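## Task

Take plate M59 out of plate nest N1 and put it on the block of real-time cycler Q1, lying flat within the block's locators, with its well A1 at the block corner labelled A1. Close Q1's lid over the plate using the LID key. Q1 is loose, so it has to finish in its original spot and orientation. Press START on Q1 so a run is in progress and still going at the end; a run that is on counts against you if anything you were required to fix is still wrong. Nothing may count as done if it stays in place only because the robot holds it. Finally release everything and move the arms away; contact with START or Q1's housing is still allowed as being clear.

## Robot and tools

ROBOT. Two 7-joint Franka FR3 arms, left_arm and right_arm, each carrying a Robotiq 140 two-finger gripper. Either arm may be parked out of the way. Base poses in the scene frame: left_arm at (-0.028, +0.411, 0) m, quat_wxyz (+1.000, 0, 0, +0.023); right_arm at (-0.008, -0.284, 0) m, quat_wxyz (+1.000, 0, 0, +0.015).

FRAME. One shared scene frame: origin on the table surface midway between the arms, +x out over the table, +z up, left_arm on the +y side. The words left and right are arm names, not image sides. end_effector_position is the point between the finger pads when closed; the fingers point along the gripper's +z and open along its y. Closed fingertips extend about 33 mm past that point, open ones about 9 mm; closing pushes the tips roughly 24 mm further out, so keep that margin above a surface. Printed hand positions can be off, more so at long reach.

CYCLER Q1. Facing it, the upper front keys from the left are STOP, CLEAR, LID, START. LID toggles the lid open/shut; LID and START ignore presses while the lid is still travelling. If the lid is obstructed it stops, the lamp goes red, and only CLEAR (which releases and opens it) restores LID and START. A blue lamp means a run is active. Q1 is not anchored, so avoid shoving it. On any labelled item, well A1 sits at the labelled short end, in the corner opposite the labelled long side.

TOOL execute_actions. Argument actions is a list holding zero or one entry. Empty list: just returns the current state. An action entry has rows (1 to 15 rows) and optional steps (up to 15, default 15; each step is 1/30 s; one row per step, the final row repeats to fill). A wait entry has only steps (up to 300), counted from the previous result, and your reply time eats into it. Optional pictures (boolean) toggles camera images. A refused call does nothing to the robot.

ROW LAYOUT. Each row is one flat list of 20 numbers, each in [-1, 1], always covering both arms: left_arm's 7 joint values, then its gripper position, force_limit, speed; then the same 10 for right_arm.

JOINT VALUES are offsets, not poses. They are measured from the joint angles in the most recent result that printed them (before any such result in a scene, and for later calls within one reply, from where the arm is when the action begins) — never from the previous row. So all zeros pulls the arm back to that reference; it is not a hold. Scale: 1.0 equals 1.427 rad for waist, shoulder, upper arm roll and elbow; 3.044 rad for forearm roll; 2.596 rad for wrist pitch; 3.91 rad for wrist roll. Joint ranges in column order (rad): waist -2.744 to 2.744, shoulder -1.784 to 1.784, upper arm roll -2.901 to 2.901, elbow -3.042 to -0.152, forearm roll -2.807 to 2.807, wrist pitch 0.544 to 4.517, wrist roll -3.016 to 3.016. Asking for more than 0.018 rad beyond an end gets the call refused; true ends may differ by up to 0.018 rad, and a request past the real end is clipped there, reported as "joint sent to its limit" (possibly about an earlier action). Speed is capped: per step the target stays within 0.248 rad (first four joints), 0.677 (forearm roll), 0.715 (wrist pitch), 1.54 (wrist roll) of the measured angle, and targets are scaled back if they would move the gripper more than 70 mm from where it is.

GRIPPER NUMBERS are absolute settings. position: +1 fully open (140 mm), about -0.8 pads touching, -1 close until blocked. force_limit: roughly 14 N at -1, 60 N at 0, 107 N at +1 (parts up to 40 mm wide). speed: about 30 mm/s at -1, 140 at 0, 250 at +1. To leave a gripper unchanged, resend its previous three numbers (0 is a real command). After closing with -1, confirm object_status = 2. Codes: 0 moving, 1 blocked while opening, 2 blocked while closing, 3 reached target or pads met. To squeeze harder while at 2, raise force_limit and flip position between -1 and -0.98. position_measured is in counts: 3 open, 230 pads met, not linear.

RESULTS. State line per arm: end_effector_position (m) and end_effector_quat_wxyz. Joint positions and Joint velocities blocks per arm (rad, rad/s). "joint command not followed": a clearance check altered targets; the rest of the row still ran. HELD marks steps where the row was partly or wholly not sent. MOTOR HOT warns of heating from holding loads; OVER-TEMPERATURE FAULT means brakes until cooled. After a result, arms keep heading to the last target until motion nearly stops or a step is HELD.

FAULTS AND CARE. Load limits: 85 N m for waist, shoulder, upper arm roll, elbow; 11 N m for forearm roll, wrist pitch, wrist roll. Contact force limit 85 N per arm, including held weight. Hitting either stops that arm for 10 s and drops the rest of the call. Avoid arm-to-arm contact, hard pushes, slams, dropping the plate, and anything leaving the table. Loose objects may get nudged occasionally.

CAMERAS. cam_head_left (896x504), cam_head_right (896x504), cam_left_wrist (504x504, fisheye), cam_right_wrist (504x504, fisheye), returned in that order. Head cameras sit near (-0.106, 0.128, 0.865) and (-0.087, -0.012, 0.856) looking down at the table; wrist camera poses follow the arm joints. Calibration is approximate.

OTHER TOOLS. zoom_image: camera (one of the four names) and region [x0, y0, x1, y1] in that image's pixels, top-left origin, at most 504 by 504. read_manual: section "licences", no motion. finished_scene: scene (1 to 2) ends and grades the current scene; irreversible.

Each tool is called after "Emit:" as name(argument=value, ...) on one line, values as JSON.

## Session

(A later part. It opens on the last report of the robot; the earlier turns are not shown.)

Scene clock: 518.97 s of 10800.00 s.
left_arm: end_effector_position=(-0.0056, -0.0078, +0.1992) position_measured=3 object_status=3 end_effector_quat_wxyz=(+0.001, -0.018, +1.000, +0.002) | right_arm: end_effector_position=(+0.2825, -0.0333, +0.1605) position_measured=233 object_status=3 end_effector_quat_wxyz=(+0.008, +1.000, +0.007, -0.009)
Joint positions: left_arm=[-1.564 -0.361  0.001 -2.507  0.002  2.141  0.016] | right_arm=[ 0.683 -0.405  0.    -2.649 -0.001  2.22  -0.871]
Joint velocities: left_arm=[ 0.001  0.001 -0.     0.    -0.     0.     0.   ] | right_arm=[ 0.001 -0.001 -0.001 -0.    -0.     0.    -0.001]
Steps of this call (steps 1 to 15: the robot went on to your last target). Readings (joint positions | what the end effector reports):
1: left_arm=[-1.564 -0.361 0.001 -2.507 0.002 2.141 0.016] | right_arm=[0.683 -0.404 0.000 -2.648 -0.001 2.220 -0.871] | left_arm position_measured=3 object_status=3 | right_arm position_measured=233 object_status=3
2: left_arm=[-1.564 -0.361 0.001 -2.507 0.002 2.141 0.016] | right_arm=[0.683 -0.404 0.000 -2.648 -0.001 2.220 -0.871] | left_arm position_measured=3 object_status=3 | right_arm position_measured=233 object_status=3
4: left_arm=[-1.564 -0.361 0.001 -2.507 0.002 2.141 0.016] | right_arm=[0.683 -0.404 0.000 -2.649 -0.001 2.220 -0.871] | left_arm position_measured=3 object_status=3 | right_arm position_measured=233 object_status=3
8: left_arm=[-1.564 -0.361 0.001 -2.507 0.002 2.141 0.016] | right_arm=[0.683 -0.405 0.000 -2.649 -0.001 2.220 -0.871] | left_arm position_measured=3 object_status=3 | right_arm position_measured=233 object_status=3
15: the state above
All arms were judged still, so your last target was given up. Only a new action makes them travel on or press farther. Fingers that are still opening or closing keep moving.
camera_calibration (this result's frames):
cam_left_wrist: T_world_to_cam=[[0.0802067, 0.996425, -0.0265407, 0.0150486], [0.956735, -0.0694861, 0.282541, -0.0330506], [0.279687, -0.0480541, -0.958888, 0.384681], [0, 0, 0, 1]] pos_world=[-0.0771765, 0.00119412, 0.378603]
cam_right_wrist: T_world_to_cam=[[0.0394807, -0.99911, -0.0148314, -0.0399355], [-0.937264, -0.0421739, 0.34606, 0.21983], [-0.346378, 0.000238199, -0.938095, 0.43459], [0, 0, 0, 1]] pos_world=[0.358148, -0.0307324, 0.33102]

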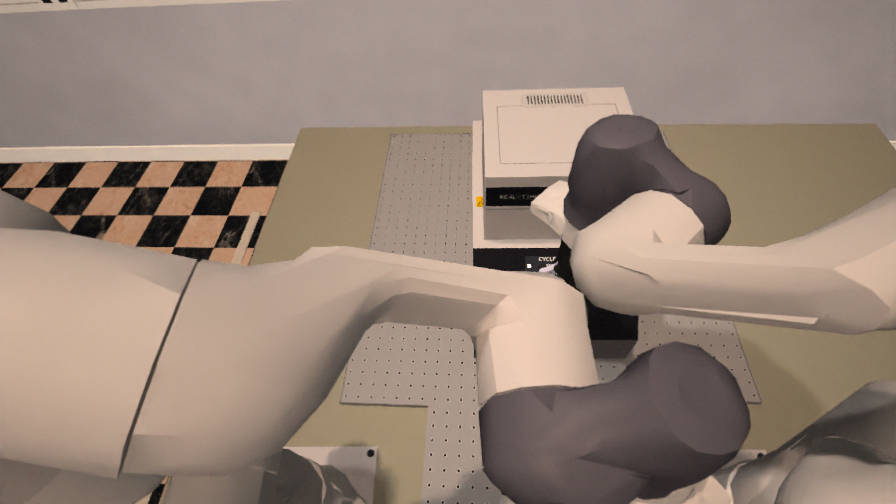

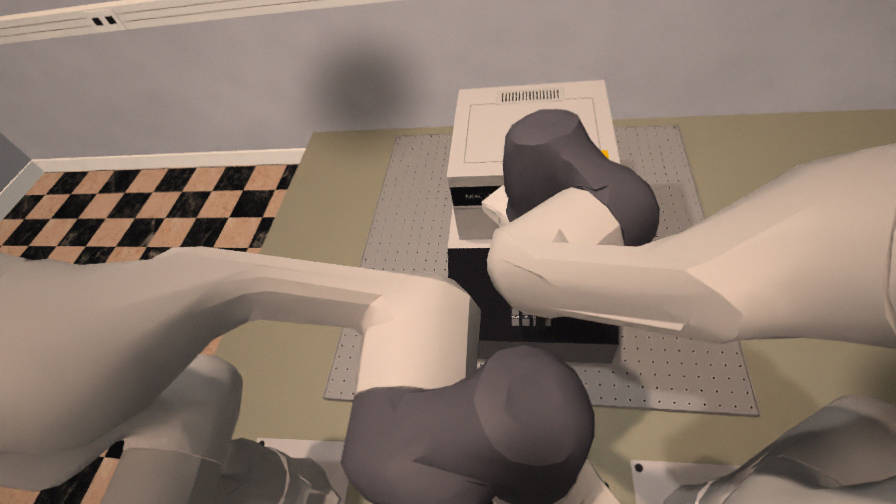

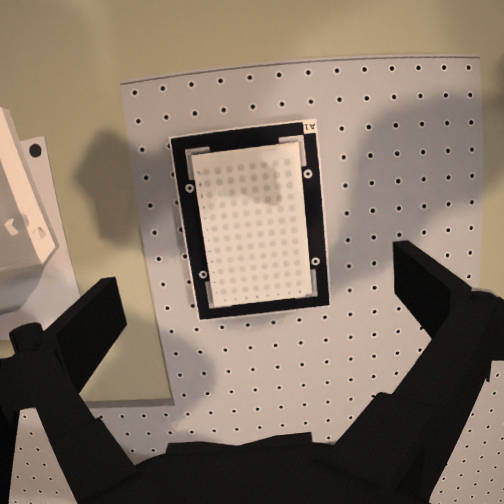

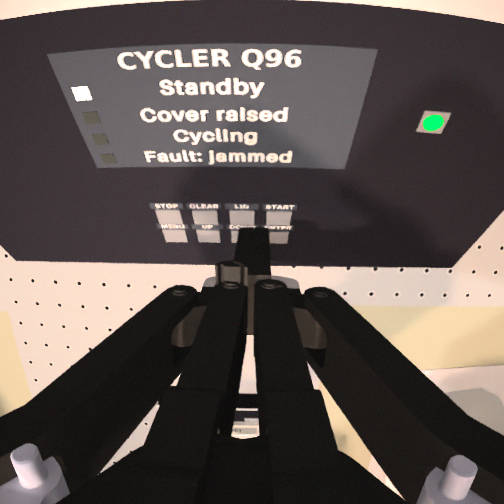

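Emit:
execute_actions(actions=[{"rows": [[0,0.004,0,-0.003,0,0.012,0.001,0.44,0,0, 0,-0.005,0,0,0,-0.0154,0,-1,0,0.5],[0,0.009,0,-0.008,0,0.024,0.002,0.44,0,0, 0,-0.012,0,0,0,-0.0154,0,-1,0,0.5],[0,0.016,0,-0.013,0,0.035,0.003,0.44,0,0, 0,-0.018,0,0,0,-0.0154,0,-1,0,0.5],[0,0.023,0,-0.019,0,0.045,0.004,0.44,0,0, 0,-0.021,0,0,0,-0.0154,0,-1,0,0.5],[0,0.03,0,-0.025,0,0.054,0.005,0.44,0,0, 0,-0.021,0,0.003,0,-0.0154,0,-1,0,0.5],[0,0.037,0,-0.031,0,0.062,0.0056,0.44,0,0, 0,-0.021,0,0.007,0,-0.0154,0,-1,0,0.5],[0,0.044,0,-0.037,0,0.069,0.0056,0.44,0,0, 0,-0.021,0,0.011,0,-0.0154,0,-1,0,0.5],[0,0.051,0,-0.043,0,0.074,0.0056,0.44,0,0, 0,-0.021,0,0.015,0,-0.0154,0,-1,0,0.5],[0,0.058,0,-0.049,0,0.078,0.0056,0.44,0,0, 0,-0.021,0,0.019,0,-0.0154,0,-1,0,0.5],[0,0.065,0,-0.055,0,0.081,0.0056,0.44,0,0, 0,-0.02,0,0.022,0,-0.013,0,-1,0,0.5],[0,0.072,0,-0.06,0,0.0819,0.0056,0.44,0,0, 0,-0.018,0,0.0245,0,-0.011,0,-1,0,0.5],[0,0.078,0,-0.0655,0,0.0819,0.0056,0.44,0,0, 0,-0.0125,0,0.0245,0,-0.0092,0,-1,0,0.5]], "steps": 15}], pictures=false)

Emit:
execute_actions(actions=[{"steps": 15}])

Scene clock: 639.47 s of 10800.00 s.
left_arm: end_effector_position=(-0.0060, -0.0031, +0.1298) position_measured=73 object_status=0 end_effector_quat_wxyz=(+0.000, -0.011, +1.000, +0.011) | right_arm: end_effector_position=(+0.2901, -0.0267, +0.1809) position_measured=233 object_status=3 end_effector_quat_wxyz=(-0.000, +1.000, +0.007, +0.001)
Joint positions: left_arm=[-1.564 -0.252  0.001 -2.597  0.002  2.324  0.029] | right_arm=[ 0.683 -0.427  0.    -2.617 -0.001  2.192 -0.871]
Joint velocities: left_arm=[ 0.001  0.087  0.    -0.076 -0.     0.14   0.015] | right_arm=[-0.001  0.029 -0.     0.012 -0.     0.001 -0.001]
Steps of this call (steps 1 to 90: nothing new was sent; then 117.00 s passed at rest; steps 91 to 105: all 15 steps of this action). Readings (joint positions | what the end effector reports):
91: left_arm=[-1.564 -0.360 0.001 -2.507 0.002 2.146 0.016] | right_arm=[0.683 -0.406 0.000 -2.649 -0.001 2.215 -0.871] | left_arm position_measured=3 object_status=0 | right_arm position_measured=233 object_status=3
92: left_arm=[-1.564 -0.359 0.001 -2.509 0.002 2.155 0.016] | right_arm=[0.683 -0.409 0.000 -2.649 -0.001 2.209 -0.871] | left_arm position_measured=10 object_status=0 | right_arm position_measured=233 object_status=3
94: left_arm=[-1.564 -0.349 0.001 -2.517 0.002 2.184 0.018] | right_arm=[0.683 -0.420 0.000 -2.649 -0.001 2.201 -0.871] | left_arm position_measured=25 object_status=0 | right_arm position_measured=233 object_status=3
98: left_arm=[-1.564 -0.312 0.001 -2.548 0.002 2.253 0.023] | right_arm=[0.683 -0.431 0.000 -2.639 -0.001 2.192 -0.871] | left_arm position_measured=55 object_status=0 | right_arm position_measured=233 object_status=3
105: the state above

Scene clock: 639.97 s of 10800.00 s.
left_arm: end_effector_position=(-0.0056, -0.0093, +0.1298) position_measured=73 object_status=3 end_effector_quat_wxyz=(+0.001, -0.009, +1.000, +0.001) | right_arm: end_effector_position=(+0.2901, -0.0267, +0.1803) position_measured=233 object_status=3 end_effector_quat_wxyz=(+0.000, +1.000, +0.007, +0.000)
Joint positions: left_arm=[-1.564 -0.249  0.001 -2.599  0.002  2.349  0.033] | right_arm=[ 0.683 -0.425  0.    -2.616 -0.001  2.192 -0.871]
Joint velocities: left_arm=[ 0.     0.     0.001 -0.     0.001  0.009  0.004] | right_arm=[-0.002  0.     0.    -0.    -0.     0.     0.001]
Steps of this call (steps 1 to 15: the robot went on to your last target). Readings (joint positions | what the end effector reports):
1: left_arm=[-1.564 -0.250 0.001 -2.599 0.002 2.328 0.029] | right_arm=[0.683 -0.426 0.000 -2.616 -0.001 2.192 -0.871] | left_arm position_measured=73 object_status=0 | right_arm position_measured=233 object_status=3
2: left_arm=[-1.564 -0.249 0.001 -2.599 0.002 2.332 0.030] | right_arm=[0.683 -0.425 0.000 -2.616 -0.001 2.192 -0.871] | left_arm position_measured=73 object_status=3 | right_arm position_measured=233 object_status=3
4: left_arm=[-1.564 -0.249 0.001 -2.599 0.002 2.338 0.031] | right_arm=[0.683 -0.425 0.000 -2.616 -0.001 2.192 -0.871] | left_arm position_measured=73 object_status=3 | right_arm position_measured=233 object_status=3
8: left_arm=[-1.564 -0.249 0.001 -2.599 0.002 2.345 0.032] | right_arm=[0.683 -0.425 0.000 -2.616 -0.001 2.192 -0.871] | left_arm position_measured=73 object_status=3 | right_arm position_measured=233 object_status=3
15: the state above
camera_calibration (this result's frames):
cam_left_wrist: T_world_to_cam=[[0.0974604, 0.994784, -0.0301092, 0.015263], [0.955414, -0.085045, 0.282758, -0.0137076], [0.278722, -0.0563244, -0.958719, 0.317988], [0, 0, 0, 1]] pos_world=[-0.0770212, 0.00156128, 0.309196]
cam_right_wrist: T_world_to_cam=[[0.0398007, -0.998756, -0.0300504, -0.0307009], [-0.943462, -0.0474679, 0.328064, 0.225312], [-0.329083, 0.0152942, -0.944177, 0.452271], [0, 0, 0, 1]] pos_world=[0.362629, -0.0268848, 0.352184]

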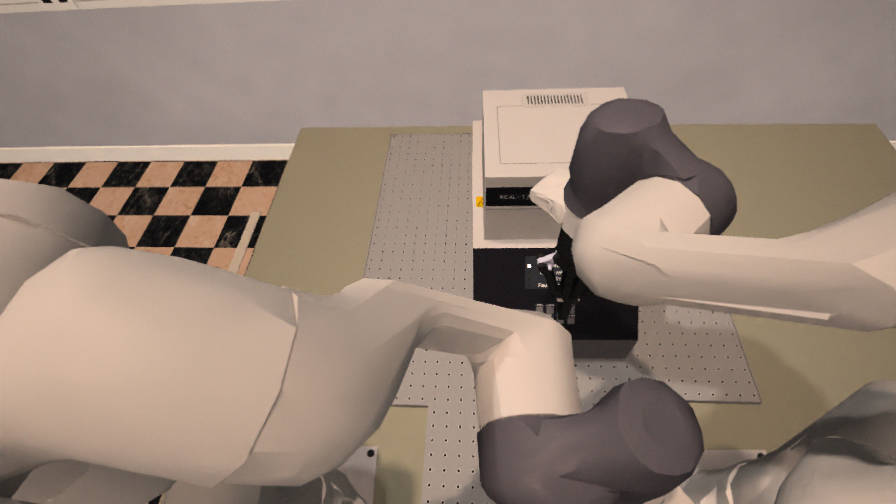

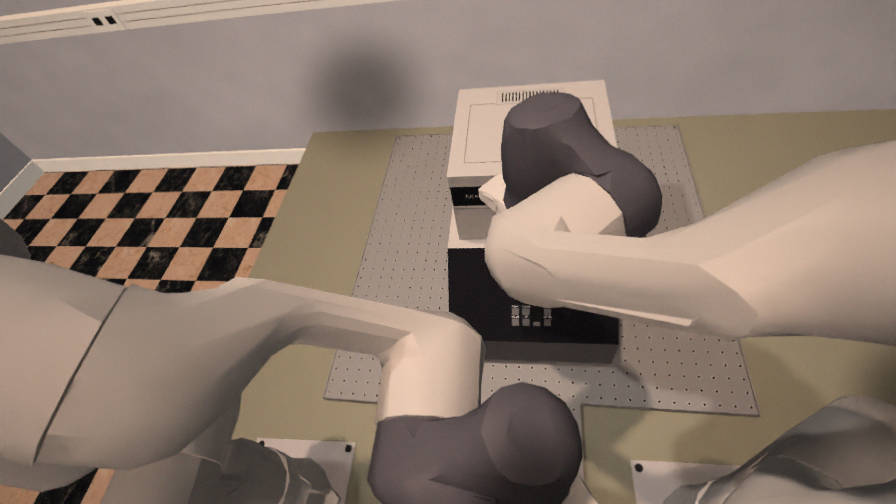

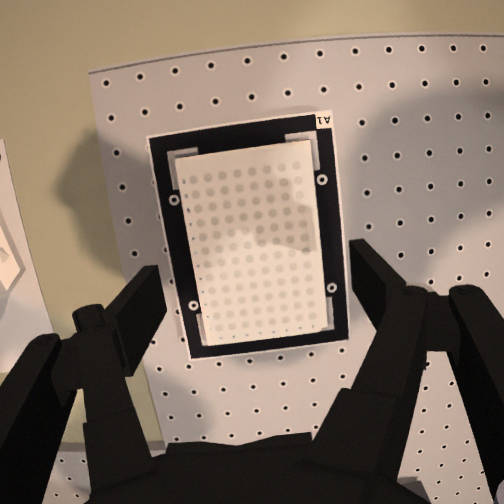

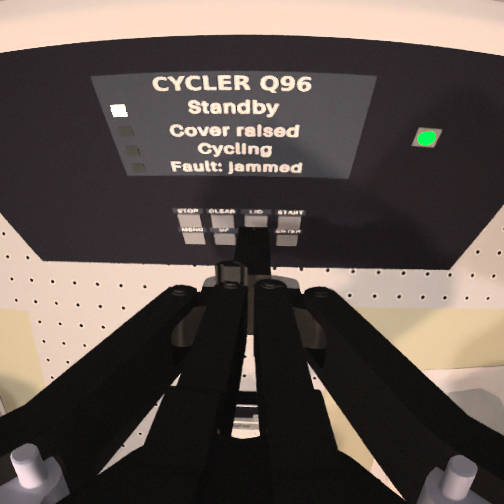

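Emit:
execute_actions(actions=[])

Scene clock: 688.90 s of 10800.00 s.
left_arm: end_effector_position=(-0.0056, -0.0097, +0.1299) position_measured=73 object_status=3 end_effector_quat_wxyz=(+0.001, -0.009, +1.000, -0.000) | right_arm: end_effector_position=(+0.2902, -0.0267, +0.1803) position_measured=233 object_status=3 end_effector_quat_wxyz=(-0.000, +1.000, +0.007, +0.001)
Joint positions: left_arm=[-1.564 -0.249  0.001 -2.599  0.002  2.35   0.034] | right_arm=[ 0.683 -0.424  0.    -2.616 -0.001  2.192 -0.871]
Joint velocities: left_arm=[-0.001  0.002  0.001 -0.001  0.    -0.     0.001] | right_arm=[-0.001 -0.001 -0.001 -0.     0.     0.001  0.   ]
Steps of this call (steps 1 to 15: the robot went on to your last target; steps 16 to 90: nothing new was sent; then 45.93 s passed at rest). Readings (joint positions | what the end effector reports):
1: left_arm=[-1.564 -0.249 0.001 -2.599 0.002 2.349 0.033] | right_arm=[0.683 -0.425 0.000 -2.616 -0.001 2.192 -0.871] | left_arm position_measured=73 object_status=3 | right_arm position_measured=233 object_status=3
2: left_arm=[-1.564 -0.249 0.001 -2.599 0.002 2.349 0.033] | right_arm=[0.683 -0.425 0.000 -2.616 -0.001 2.192 -0.871] | left_arm position_measured=73 object_status=3 | right_arm position_measured=233 object_status=3
4: left_arm=[-1.564 -0.249 0.001 -2.599 0.002 2.350 0.033] | right_arm=[0.683 -0.425 0.000 -2.616 -0.001 2.192 -0.871] | left_arm position_measured=73 object_status=3 | right_arm position_measured=233 object_status=3
8: left_arm=[-1.564 -0.249 0.001 -2.599 0.002 2.350 0.033] | right_arm=[0.683 -0.425 0.000 -2.616 -0.001 2.192 -0.871] | left_arm position_measured=73 object_status=3 | right_arm position_measured=233 object_status=3
90: the state above
All arms were judged still, so your last target was given up. Only a new action makes them travel on or press farther. Fingers that are still opening or closing keep moving.
camera_calibration (this result's frames):
cam_left_wrist: T_world_to_cam=[[0.0984259, 0.994644, -0.0315475, 0.0159164], [0.95531, -0.085559, 0.282953, -0.0138368], [0.278738, -0.0579875, -0.958615, 0.318048], [0, 0, 0, 1]] pos_world=[-0.0770002, 0.00142776, 0.309303]
cam_right_wrist: T_world_to_cam=[[0.0398049, -0.998752, -0.0301607, -0.0306166], [-0.943506, -0.0475061, 0.327932, 0.225407], [-0.328956, 0.0154035, -0.94422, 0.452317], [0, 0, 0, 1]] pos_world=[0.362684, -0.0268375, 0.352245]

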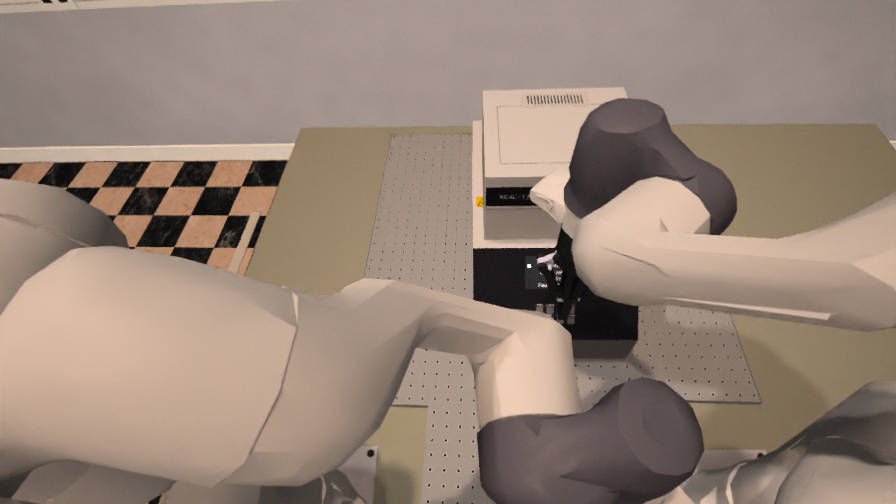

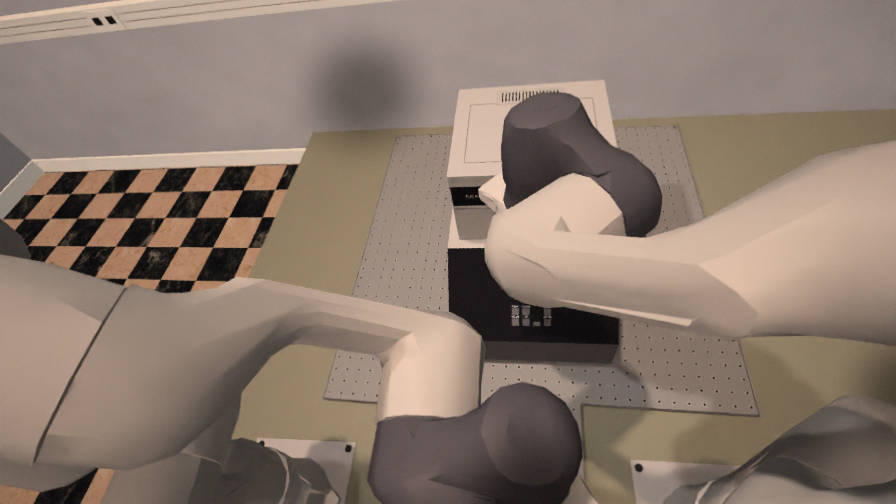

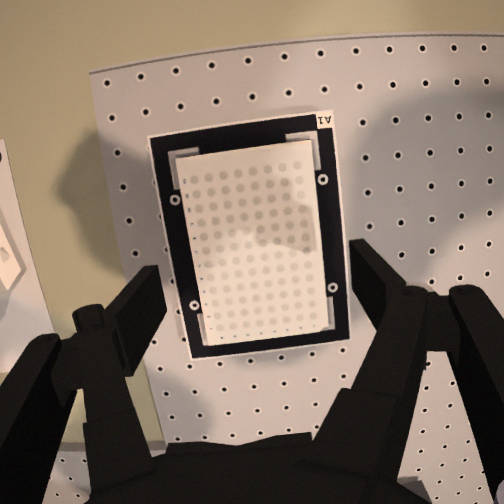

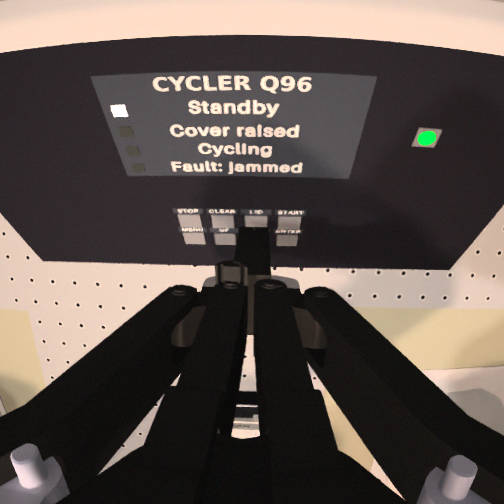

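Emit:
zoom_image(camera="cam_right_wrist", region=[160, 190, 330, 290])

Region (160, 190, 330, 290) of cam_right_wrist's 504x504 image, scaled by 2.965, with more detail than that image has; it fills the top 296 rows of this view, and the rest is white.

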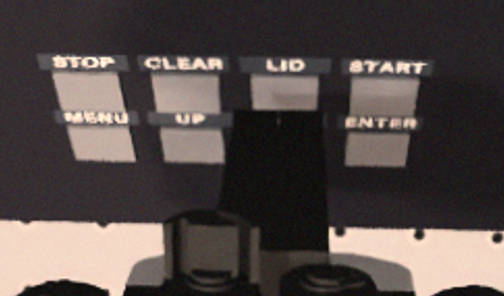

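Emit:
execute_actions(actions=[{"rows": [[0,0,0,0,0,0,0,0.44,0,0, -0.0008,0.002,0,-0.0018,0,0.004,0,-1,0,0.5],[0,0,0,0,0,0,0,0.44,0,0, -0.0016,0.004,0,-0.0036,0,0.007,0,-1,0,0.5],[0,0,0,0,0,0,0,0.44,0,0, -0.0022,0.006,0,-0.0054,0,0.0095,0,-1,0,0.5],[0,0,0,0,0,0,0,0.44,0,0, -0.0028,0.008,0,-0.0072,0,0.012,0,-1,0,0.5],[0,0,0,0,0,0,0,0.44,0,0, -0.0028,0.010,0,-0.009,0,0.014,0,-1,0,0.5],[0,0,0,0,0,0,0,0.44,0,0, -0.0028,0.012,0,-0.0107,0,0.016,0,-1,0,0.5],[0,0,0,0,0,0,0,0.44,0,0, -0.0028,0.014,0,-0.0124,0,0.0175,0,-1,0,0.5],[0,0,0,0,0,0,0,0.44,0,0, -0.0028,0.0155,0,-0.0138,0,0.0185,0,-1,0,0.5],[0,0,0,0,0,0,0,0.44,0,0, -0.0028,0.017,0,-0.0151,0,0.0192,0,-1,0,0.5],[0,0,0,0,0,0,0,0.44,0,0, -0.0028,0.0186,0,-0.0165,0,0.0196,0,-1,0,0.5]], "steps": 15}])

Scene clock: 723.27 s of 10800.00 s.
left_arm: end_effector_position=(-0.0056, -0.0097, +0.1299) position_measured=73 object_status=3 end_effector_quat_wxyz=(+0.001, -0.009, +1.000, -0.000) | right_arm: end_effector_position=(+0.2901, -0.0280, +0.1669) position_measured=233 object_status=3 end_effector_quat_wxyz=(+0.001, +1.000, +0.005, -0.001)
Joint positions: left_arm=[-1.564 -0.249  0.001 -2.599  0.002  2.35   0.034] | right_arm=[ 0.681 -0.403  0.    -2.634 -0.001  2.228 -0.871]
Joint velocities: left_arm=[-0.001  0.    -0.    -0.    -0.001  0.    -0.002] | right_arm=[ 0.    -0.001  0.     0.001 -0.001  0.    -0.001]
Steps of this call (steps 1 to 90: nothing new was sent; then 30.87 s passed at rest; steps 91 to 105: all 15 steps of this action). Readings (joint positions | what the end effector reports):
91: left_arm=[-1.564 -0.249 0.001 -2.599 0.002 2.350 0.034] | right_arm=[0.683 -0.424 0.000 -2.616 -0.001 2.193 -0.871] | left_arm position_measured=73 object_status=3 | right_arm position_measured=233 object_status=3
92: left_arm=[-1.564 -0.249 0.001 -2.599 0.002 2.350 0.034] | right_arm=[0.683 -0.424 0.000 -2.616 -0.001 2.196 -0.871] | left_arm position_measured=73 object_status=3 | right_arm position_measured=233 object_status=3
94: left_arm=[-1.564 -0.249 0.001 -2.599 0.002 2.350 0.034] | right_arm=[0.682 -0.421 0.000 -2.619 -0.001 2.202 -0.871] | left_arm position_measured=73 object_status=3 | right_arm position_measured=233 object_status=3
98: left_arm=[-1.564 -0.249 0.001 -2.599 0.002 2.350 0.034] | right_arm=[0.681 -0.410 0.000 -2.628 -0.001 2.218 -0.871] | left_arm position_measured=73 object_status=3 | right_arm position_measured=233 object_status=3
105: the state above
camera_calibration (this result's frames):
cam_left_wrist: T_world_to_cam=[[0.0984537, 0.99464, -0.0316037, 0.0159419], [0.955307, -0.0855695, 0.28296, -0.0138417], [0.278739, -0.0580497, -0.958611, 0.31805], [0, 0, 0, 1]] pos_world=[-0.0769995, 0.00142182, 0.309307]
cam_right_wrist: T_world_to_cam=[[0.0373678, -0.99892, -0.0276239, -0.0320323], [-0.942589, -0.0444136, 0.330989, 0.228965], [-0.331858, 0.0136697, -0.94323, 0.440298], [0, 0, 0, 1]] pos_world=[0.363133, -0.0278473, 0.338633]

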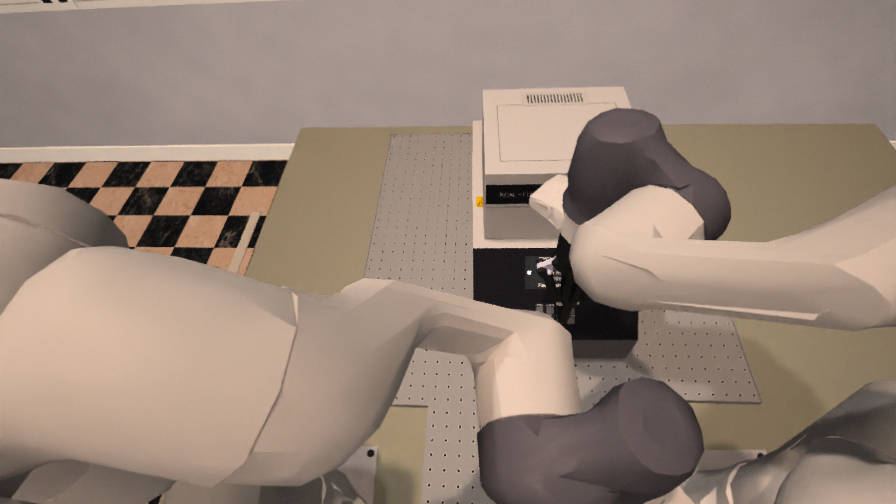

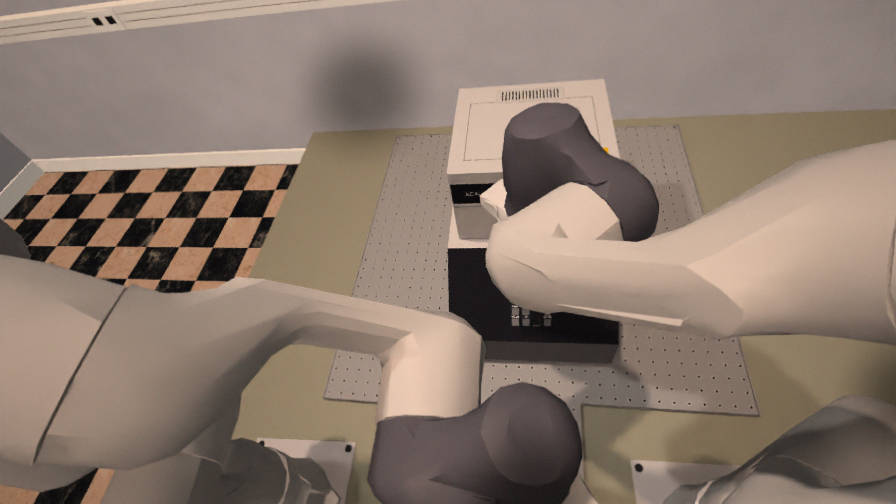

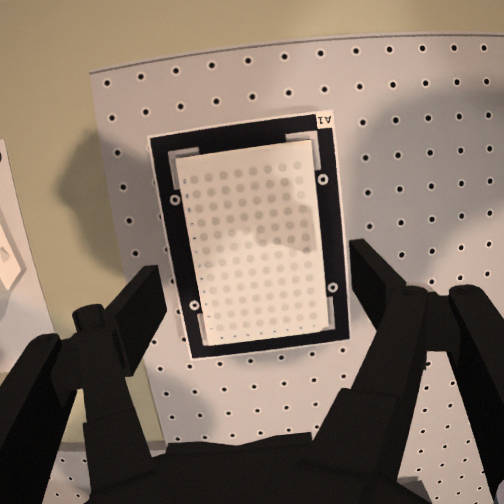

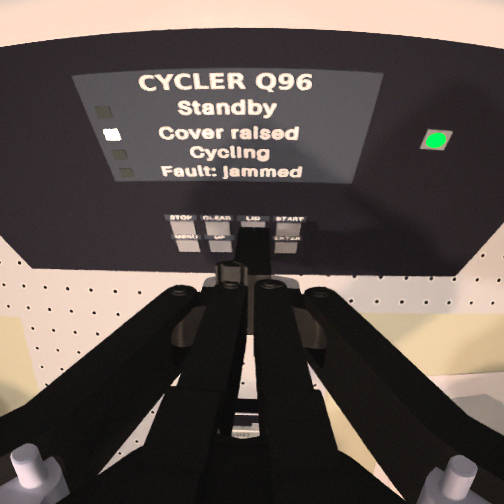

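Emit:
execute_actions(actions=[{"rows": [[0,0,0,0,0,0,0,0.44,0,0, 0,-0.006,0,0.005,0,-0.01,0,-1,0,0.5],[0,0,0,0,0,0,0,0.44,0,0, 0,-0.014,0,0.012,0,-0.022,0,-1,0,0.5],[0,0,0,0,0,0,0,0.44,0,0, 0,-0.026,0,0.02,0,-0.038,0,-1,0,0.5],[0,0,0,0,0,0,0,0.44,0,0, 0,-0.042,0,0.028,0,-0.056,0,-1,0,0.5],[0,0,0,0,0,0,0,0.44,0,0, -0.01,-0.062,0,0.036,0,-0.075,0,-1,0,0.5],[0,0,0,0,0,0,0,0.44,0,0, -0.03,-0.085,0,0.044,0,-0.094,0,-1,0,0.5],[0,0,0,0,0,0,0,0.44,0,0, -0.06,-0.11,0,0.051,0,-0.112,0,-1,0,0.5],[0,0,0,0,0,0,0,0.44,0,0, -0.10,-0.135,0,0.057,0,-0.128,0,-1,0,0.5],[0,0,0,0,0,0,0,0.44,0,0, -0.145,-0.16,0,0.062,0,-0.142,0,-1,0,0.5],[0,0,0,0,0,0,0,0.44,0,0, -0.195,-0.182,0,0.066,0,-0.153,0,-1,0,0.5],[0,0,0,0,0,0,0,0.44,0,0, -0.245,-0.2,0,0.069,0,-0.161,0,-1,0,0.5],[0,0,0,0,0,0,0,0.44,0,0, -0.295,-0.215,0,0.072,0,-0.166,0,-1,0,0.5],[0,0,0,0,0,0,0,0.44,0,0, -0.345,-0.225,0,0.0735,0,-0.168,0,-1,0,0.5],[0,0,0,0,0,0,0,0.44,0,0, -0.39,-0.231,0,0.0743,0,-0.168,0,-1,0,0.5],[0,0,0,0,0,0,0,0.44,0,0, -0.43,-0.2327,0,0.0743,0,-0.168,0,-1,0,0.5]], "steps": 15}], pictures=false)

Emit:
execute_actions(actions=[{"rows": [[0,0,0,0,0,0,0,0.44,0,0, -0.1,-0.01,0,0,0,-0.01,0,-1,0,0.5],[0,0,0,0,0,0,0,0.44,0,0, -0.14,-0.01,0,0,0,-0.01,0,-1,0,0.5],[0,0,0,0,0,0,0,0.44,0,0, -0.18,-0.01,0,0,0,-0.01,0,-1,0,0.5],[0,0,0,0,0,0,0,0.44,0,0, -0.21,-0.01,0,0,0,-0.01,0,-1,0,0.5],[0,0,0,0,0,0,0,0.44,0,0, -0.24,-0.01,0,0,0,-0.01,0,-1,0,0.5],[0,0,0,0,0,0,0,0.44,0,0, -0.265,-0.01,0,0,0,-0.01,0,-1,0,0.5],[0,0,0,0,0,0,0,0.44,0,0, -0.285,-0.01,0,0,0,-0.01,0,-1,0,0.5],[0,0,0,0,0,0,0,0.44,0,0, -0.3,-0.01,0,0,0,-0.01,0,-1,0,0.5]], "steps": 15}])

Scene clock: 751.13 s of 10800.00 s.
left_arm: end_effector_position=(-0.0056, -0.0097, +0.1299) position_measured=73 object_status=3 end_effector_quat_wxyz=(+0.001, -0.009, +1.000, -0.000) | right_arm: end_effector_position=(+0.3377, -0.1803, +0.2930) position_measured=233 object_status=3 end_effector_quat_wxyz=(-0.014, +0.979, -0.203, +0.027)
Joint positions: left_arm=[-1.564 -0.249  0.001 -2.599  0.002  2.35   0.034] | right_arm=[ 0.261 -0.693  0.002 -2.534  0.     1.901 -0.871]
Joint velocities: left_arm=[ 0.001  0.     0.    -0.001  0.     0.    -0.   ] | right_arm=[-1.664 -0.422 -0.096  0.086 -0.005 -0.422 -0.001]
Steps of this call (steps 1 to 15: the robot went on to your last target; steps 16 to 400: nothing new was sent; then 14.03 s passed at rest; steps 401 to 415: all 15 steps of this action). Readings (joint positions | what the end effector reports):
401: left_arm=[-1.564 -0.249 0.001 -2.599 0.002 2.350 0.034] | right_arm=[0.681 -0.405 0.000 -2.633 -0.001 2.224 -0.871] | left_arm position_measured=73 object_status=3 | right_arm position_measured=233 object_status=3
402: left_arm=[-1.564 -0.249 0.001 -2.599 0.002 2.350 0.034] | right_arm=[0.681 -0.408 0.000 -2.630 -0.001 2.215 -0.871] | left_arm position_measured=73 object_status=3 | right_arm position_measured=233 object_status=3
404: left_arm=[-1.564 -0.249 0.001 -2.599 0.002 2.350 0.034] | right_arm=[0.681 -0.426 0.000 -2.618 -0.001 2.179 -0.871] | left_arm position_measured=73 object_status=3 | right_arm position_measured=233 object_status=3
408: left_arm=[-1.564 -0.249 0.001 -2.599 0.002 2.350 0.034] | right_arm=[0.618 -0.523 0.007 -2.578 -0.001 2.057 -0.871] | left_arm position_measured=73 object_status=3 | right_arm position_measured=233 object_status=3
415: the state above

Scene clock: 751.63 s of 10800.00 s.
left_arm: end_effector_position=(-0.0056, -0.0097, +0.1299) position_measured=73 object_status=3 end_effector_quat_wxyz=(+0.001, -0.009, +1.000, -0.000) | right_arm: end_effector_position=(+0.3447, -0.3320, +0.2972) position_measured=233 object_status=3 end_effector_quat_wxyz=(-0.009, +0.914, -0.406, +0.027)
Joint positions: left_arm=[-1.564 -0.249  0.001 -2.599  0.002  2.35   0.034] | right_arm=[-0.164 -0.707 -0.002 -2.532  0.     1.881 -0.871]
Joint velocities: left_arm=[ 0.002 -0.    -0.001  0.001 -0.     0.001  0.   ] | right_arm=[-0.03  -0.     0.015 -0.001 -0.001 -0.007  0.002]
Steps of this call (steps 1 to 15: all 15 steps of this action). Readings (joint positions | what the end effector reports):
1: left_arm=[-1.564 -0.249 0.001 -2.599 0.002 2.350 0.034] | right_arm=[0.211 -0.702 -0.001 -2.532 0.000 1.897 -0.871] | left_arm position_measured=73 object_status=3 | right_arm position_measured=233 object_status=3
2: left_arm=[-1.564 -0.249 0.001 -2.599 0.002 2.350 0.034] | right_arm=[0.163 -0.706 -0.001 -2.532 0.000 1.895 -0.871] | left_arm position_measured=73 object_status=3 | right_arm position_measured=233 object_status=3
4: left_arm=[-1.564 -0.249 0.001 -2.599 0.002 2.350 0.034] | right_arm=[0.063 -0.707 0.000 -2.532 0.000 1.891 -0.871] | left_arm position_measured=73 object_status=3 | right_arm position_measured=233 object_status=3
8: left_arm=[-1.564 -0.249 0.001 -2.599 0.002 2.350 0.034] | right_arm=[-0.101 -0.707 -0.001 -2.532 0.000 1.885 -0.871] | left_arm position_measured=73 object_status=3 | right_arm position_measured=233 object_status=3
15: the state above
camera_calibration (this result's frames):
cam_left_wrist: T_world_to_cam=[[0.0984537, 0.99464, -0.0316038, 0.015942], [0.955307, -0.0855696, 0.28296, -0.0138418], [0.278739, -0.0580498, -0.958611, 0.31805], [0, 0, 0, 1]] pos_world=[-0.0769995, 0.00142182, 0.309307]
cam_right_wrist: T_world_to_cam=[[-0.720635, -0.690116, -0.066524, 0.0411998], [-0.676227, 0.678458, 0.287073, 0.385012], [-0.15298, 0.25186, -0.955596, 0.606499], [0, 0, 0, 1]] pos_world=[0.382828, -0.385535, 0.471782]

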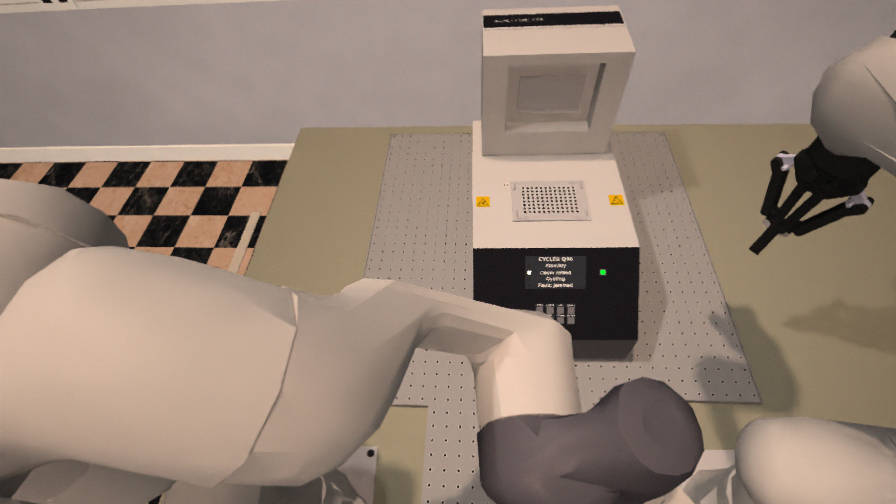

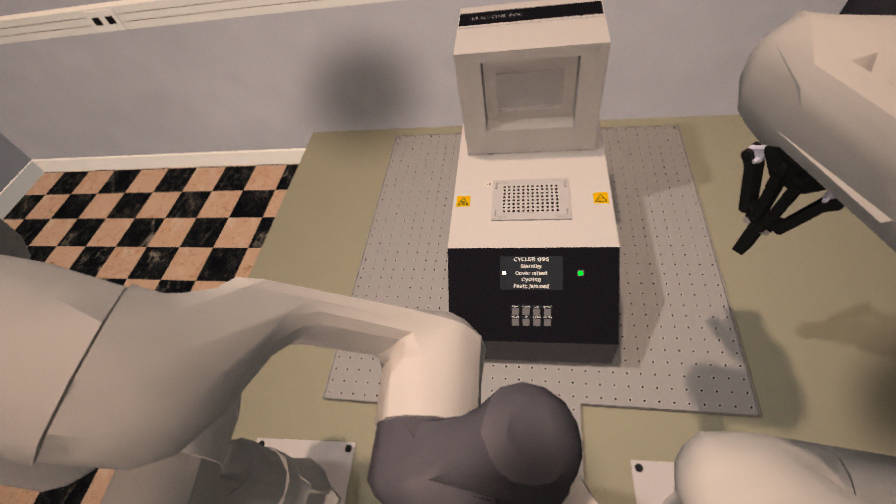

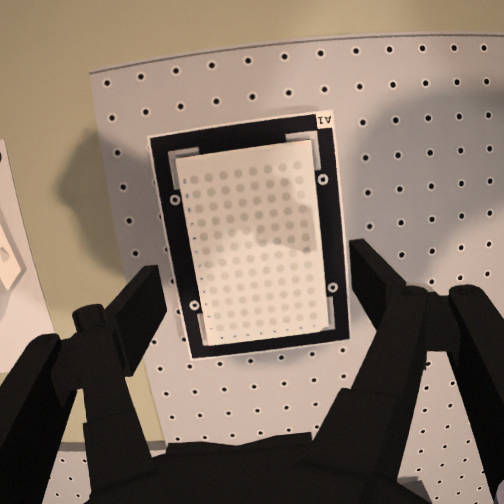

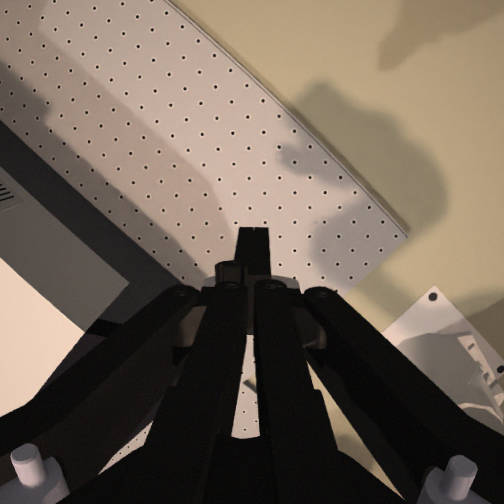

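Emit:
zoom_image(camera="cam_head_left", region=[460, 140, 650, 260])

Emit:
zoom_image(camera="cam_head_right", region=[440, 140, 630, 260])

Region (460, 140, 650, 260) of cam_head_left's 896x504 image, scaled by 2.653, with more detail than that image has; it fills the top 318 rows of this view, and the rest is white.

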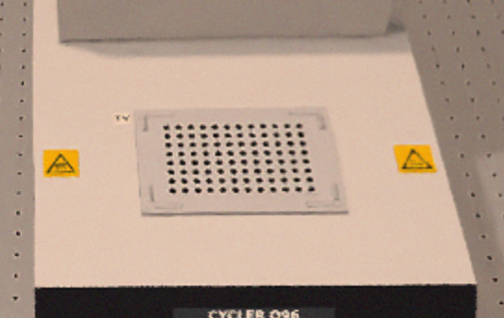

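Region (440, 140, 630, 260) of cam_head_right's 896x504 image, scaled by 2.653, with more detail than that image has; it fills the top 318 rows of this view, and the rest is white.

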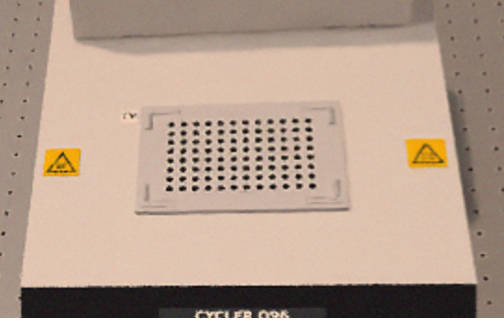

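Emit:
zoom_image(camera="cam_left_wrist", region=[130, 100, 380, 370])

Region (130, 100, 380, 370) of cam_left_wrist's 504x504 image, scaled by 1.867, with more detail than that image has; it fills the left 467 columns of this view, and the rest is white.

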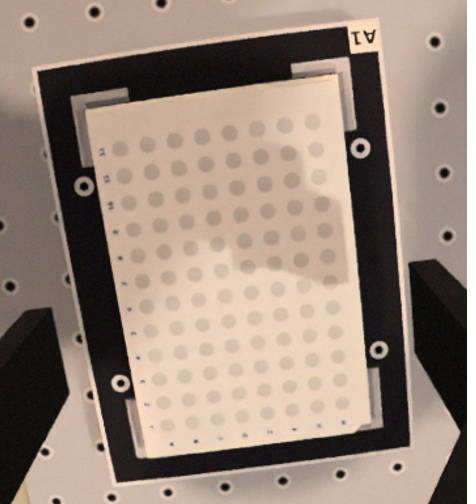

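Emit:
execute_actions(actions=[{"rows": [[-0.001,0.004,0,-0.002,0,0.007,-0.001,0.44,0,0, 0,0,0,0,0,0,0,-1,0,0.5],[-0.002,0.009,0,-0.0043,0,0.013,-0.002,0.44,0,0, 0,0,0,0,0,0,0,-1,0,0.5],[-0.003,0.015,0,-0.0072,0,0.019,-0.0027,0.44,0,0, 0,0,0,0,0,0,0,-1,0,0.5],[-0.004,0.021,0,-0.01,0,0.025,-0.0027,0.44,0,0, 0,0,0,0,0,0,0,-1,0,0.5],[-0.005,0.027,0,-0.013,0,0.03,-0.0027,0.44,0,0, 0,0,0,0,0,0,0,-1,0,0.5],[-0.0056,0.033,0,-0.0158,0,0.034,-0.0027,0.44,0,0, 0,0,0,0,0,0,0,-1,0,0.5],[-0.0056,0.038,0,-0.0182,0,0.037,-0.0027,0.44,0,0, 0,0,0,0,0,0,0,-1,0,0.5],[-0.0056,0.042,0,-0.02,0,0.038,-0.0027,0.44,0,0, 0,0,0,0,0,0,0,-1,0,0.5],[-0.0056,0.0444,0,-0.0212,0,0.038,-0.0027,0.44,0,0, 0,0,0,0,0,0,0,-1,0,0.5],[-0.0056,0.0444,0,-0.0212,0,0.037,-0.0027,0.44,0,0, 0,0,0,0,0,0,0,-1,0,0.5],[-0.0056,0.0444,0,-0.0212,0,0.0365,-0.0027,0.44,0,0, 0,0,0,0,0,0,0,-1,0,0.5]], "steps": 15}], pictures=false)

Emit:
execute_actions(actions=[{"steps": 10}])

Scene clock: 872.13 s of 10800.00 s.
left_arm: end_effector_position=(-0.0085, -0.0066, +0.0989) position_measured=73 object_status=3 end_effector_quat_wxyz=(+0.000, -0.008, +1.000, +0.004) | right_arm: end_effector_position=(+0.3441, -0.3320, +0.2968) position_measured=233 object_status=3 end_effector_quat_wxyz=(-0.008, +0.914, -0.406, +0.026)
Joint positions: left_arm=[-1.571 -0.187  0.001 -2.629  0.002  2.433  0.029] | right_arm=[-0.165 -0.707 -0.    -2.532  0.     1.88  -0.871]
Joint velocities: left_arm=[ 0.     0.001  0.    -0.001  0.001  0.052 -0.005] | right_arm=[-0.    -0.     0.    -0.001  0.001 -0.001  0.001]
Steps of this call (steps 1 to 15: the robot went on to your last target; steps 16 to 90: nothing new was sent; then 117.00 s passed at rest; steps 91 to 105: all 15 steps of this action). Readings (joint positions | what the end effector reports):
91: left_arm=[-1.564 -0.249 0.001 -2.600 0.002 2.353 0.034] | right_arm=[-0.166 -0.707 0.000 -2.532 0.000 1.880 -0.871] | left_arm position_measured=73 object_status=3 | right_arm position_measured=233 object_status=3
92: left_arm=[-1.565 -0.247 0.001 -2.600 0.002 2.358 0.033] | right_arm=[-0.165 -0.707 0.000 -2.532 0.000 1.880 -0.871] | left_arm position_measured=73 object_status=3 | right_arm position_measured=233 object_status=3
94: left_arm=[-1.566 -0.238 0.001 -2.604 0.002 2.373 0.032] | right_arm=[-0.165 -0.707 0.000 -2.532 0.000 1.880 -0.871] | left_arm position_measured=73 object_status=3 | right_arm position_measured=233 object_status=3
98: left_arm=[-1.570 -0.207 0.001 -2.619 0.002 2.409 0.030] | right_arm=[-0.165 -0.707 0.000 -2.532 0.000 1.880 -0.871] | left_arm position_measured=73 object_status=3 | right_arm position_measured=233 object_status=3
105: the state above

Scene clock: 872.47 s of 10800.00 s.
left_arm: end_effector_position=(-0.0084, -0.0089, +0.0996) position_measured=73 object_status=3 end_effector_quat_wxyz=(+0.001, -0.009, +1.000, +0.001) | right_arm: end_effector_position=(+0.3441, -0.3320, +0.2968) position_measured=233 object_status=3 end_effector_quat_wxyz=(-0.008, +0.914, -0.406, +0.026)
Joint positions: left_arm=[-1.571 -0.187  0.001 -2.629  0.002  2.44   0.028] | right_arm=[-0.165 -0.707 -0.    -2.532  0.     1.88  -0.871]
Joint velocities: left_arm=[ 0.001 -0.001  0.001  0.     0.001  0.006 -0.   ] | right_arm=[ 0.001  0.    -0.001  0.     0.001 -0.     0.002]
Steps of this call (steps 1 to 10: the robot went on to your last target). Readings (joint positions | what the end effector reports):
1: left_arm=[-1.571 -0.187 0.001 -2.629 0.002 2.435 0.029] | right_arm=[-0.165 -0.707 -0.000 -2.532 0.000 1.880 -0.871] | left_arm position_measured=73 object_status=3 | right_arm position_measured=233 object_status=3
2: left_arm=[-1.571 -0.187 0.001 -2.629 0.002 2.436 0.028] | right_arm=[-0.165 -0.707 -0.000 -2.532 0.000 1.880 -0.871] | left_arm position_measured=73 object_status=3 | right_arm position_measured=233 object_status=3
4: left_arm=[-1.571 -0.187 0.001 -2.629 0.002 2.438 0.028] | right_arm=[-0.165 -0.707 -0.000 -2.532 0.000 1.880 -0.871] | left_arm position_measured=73 object_status=3 | right_arm position_measured=233 object_status=3
8: left_arm=[-1.571 -0.187 0.001 -2.629 0.002 2.440 0.028] | right_arm=[-0.165 -0.707 -0.000 -2.532 0.000 1.880 -0.871] | left_arm position_measured=73 object_status=3 | right_arm position_measured=233 object_status=3
10: the state above
camera_calibration (this result's frames):
cam_left_wrist: T_world_to_cam=[[0.0988333, 0.994654, -0.0299171, 0.0142824], [0.955324, -0.0864241, 0.282641, -0.0025073], [0.278545, -0.0565149, -0.958759, 0.289792], [0, 0, 0, 1]] pos_world=[-0.0797362, 0.00195479, 0.278976]
cam_right_wrist: T_world_to_cam=[[-0.720873, -0.690061, -0.0644842, 0.0402315], [-0.675546, 0.678813, 0.287837, 0.384371], [-0.154852, 0.251056, -0.955506, 0.606445], [0, 0, 0, 1]] pos_world=[0.382572, -0.385405, 0.47142]

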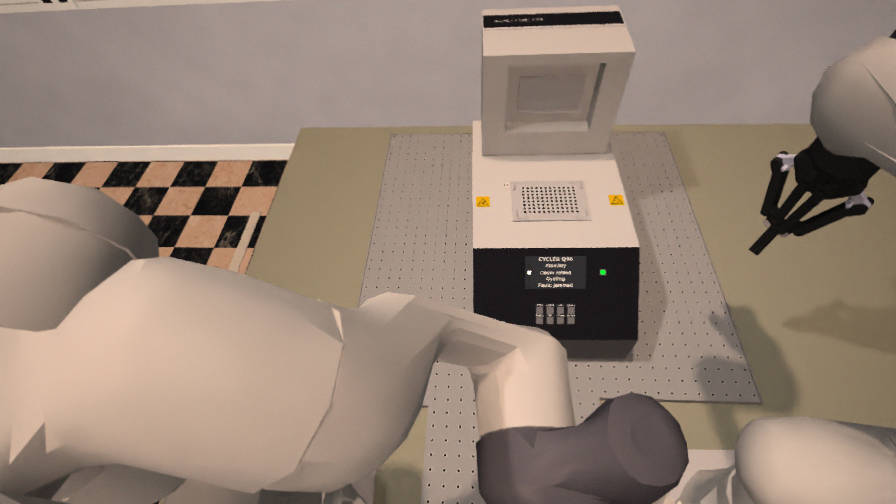

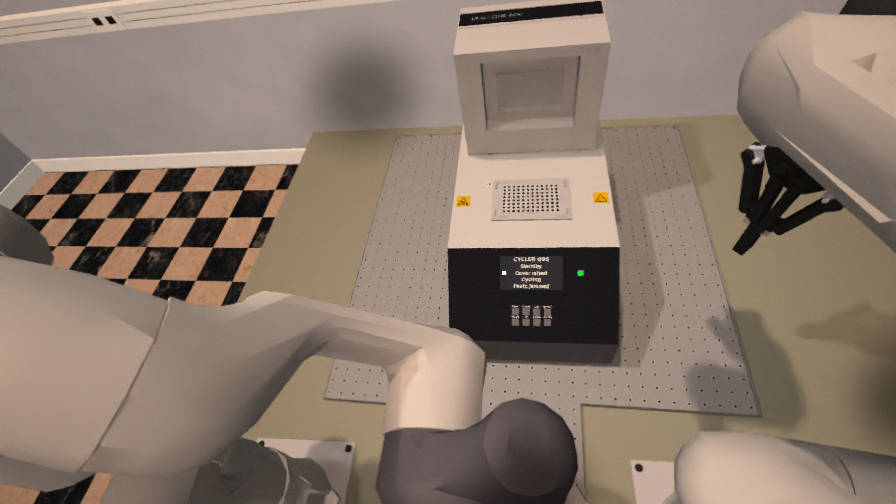

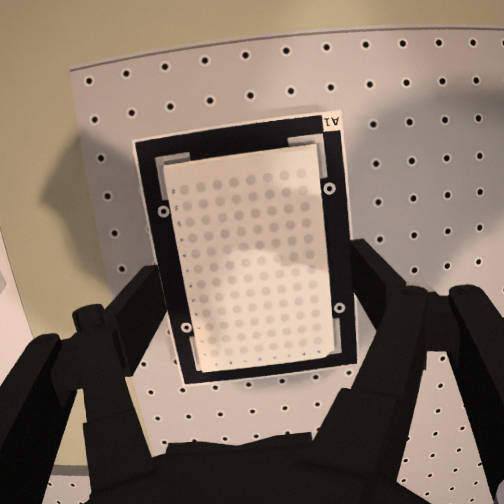

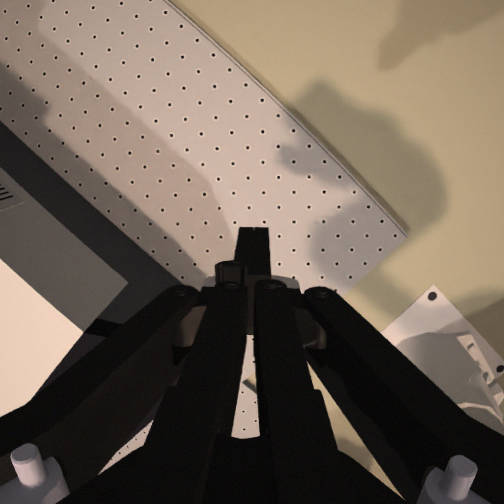

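Emit:
zoom_image(camera="cam_left_wrist", region=[120, 130, 390, 400])

Region (120, 130, 390, 400) of cam_left_wrist's 504x504 image, scaled by 1.867, with more detail than that image has.

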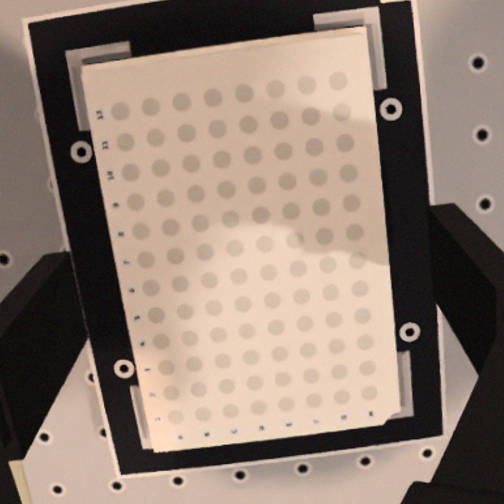

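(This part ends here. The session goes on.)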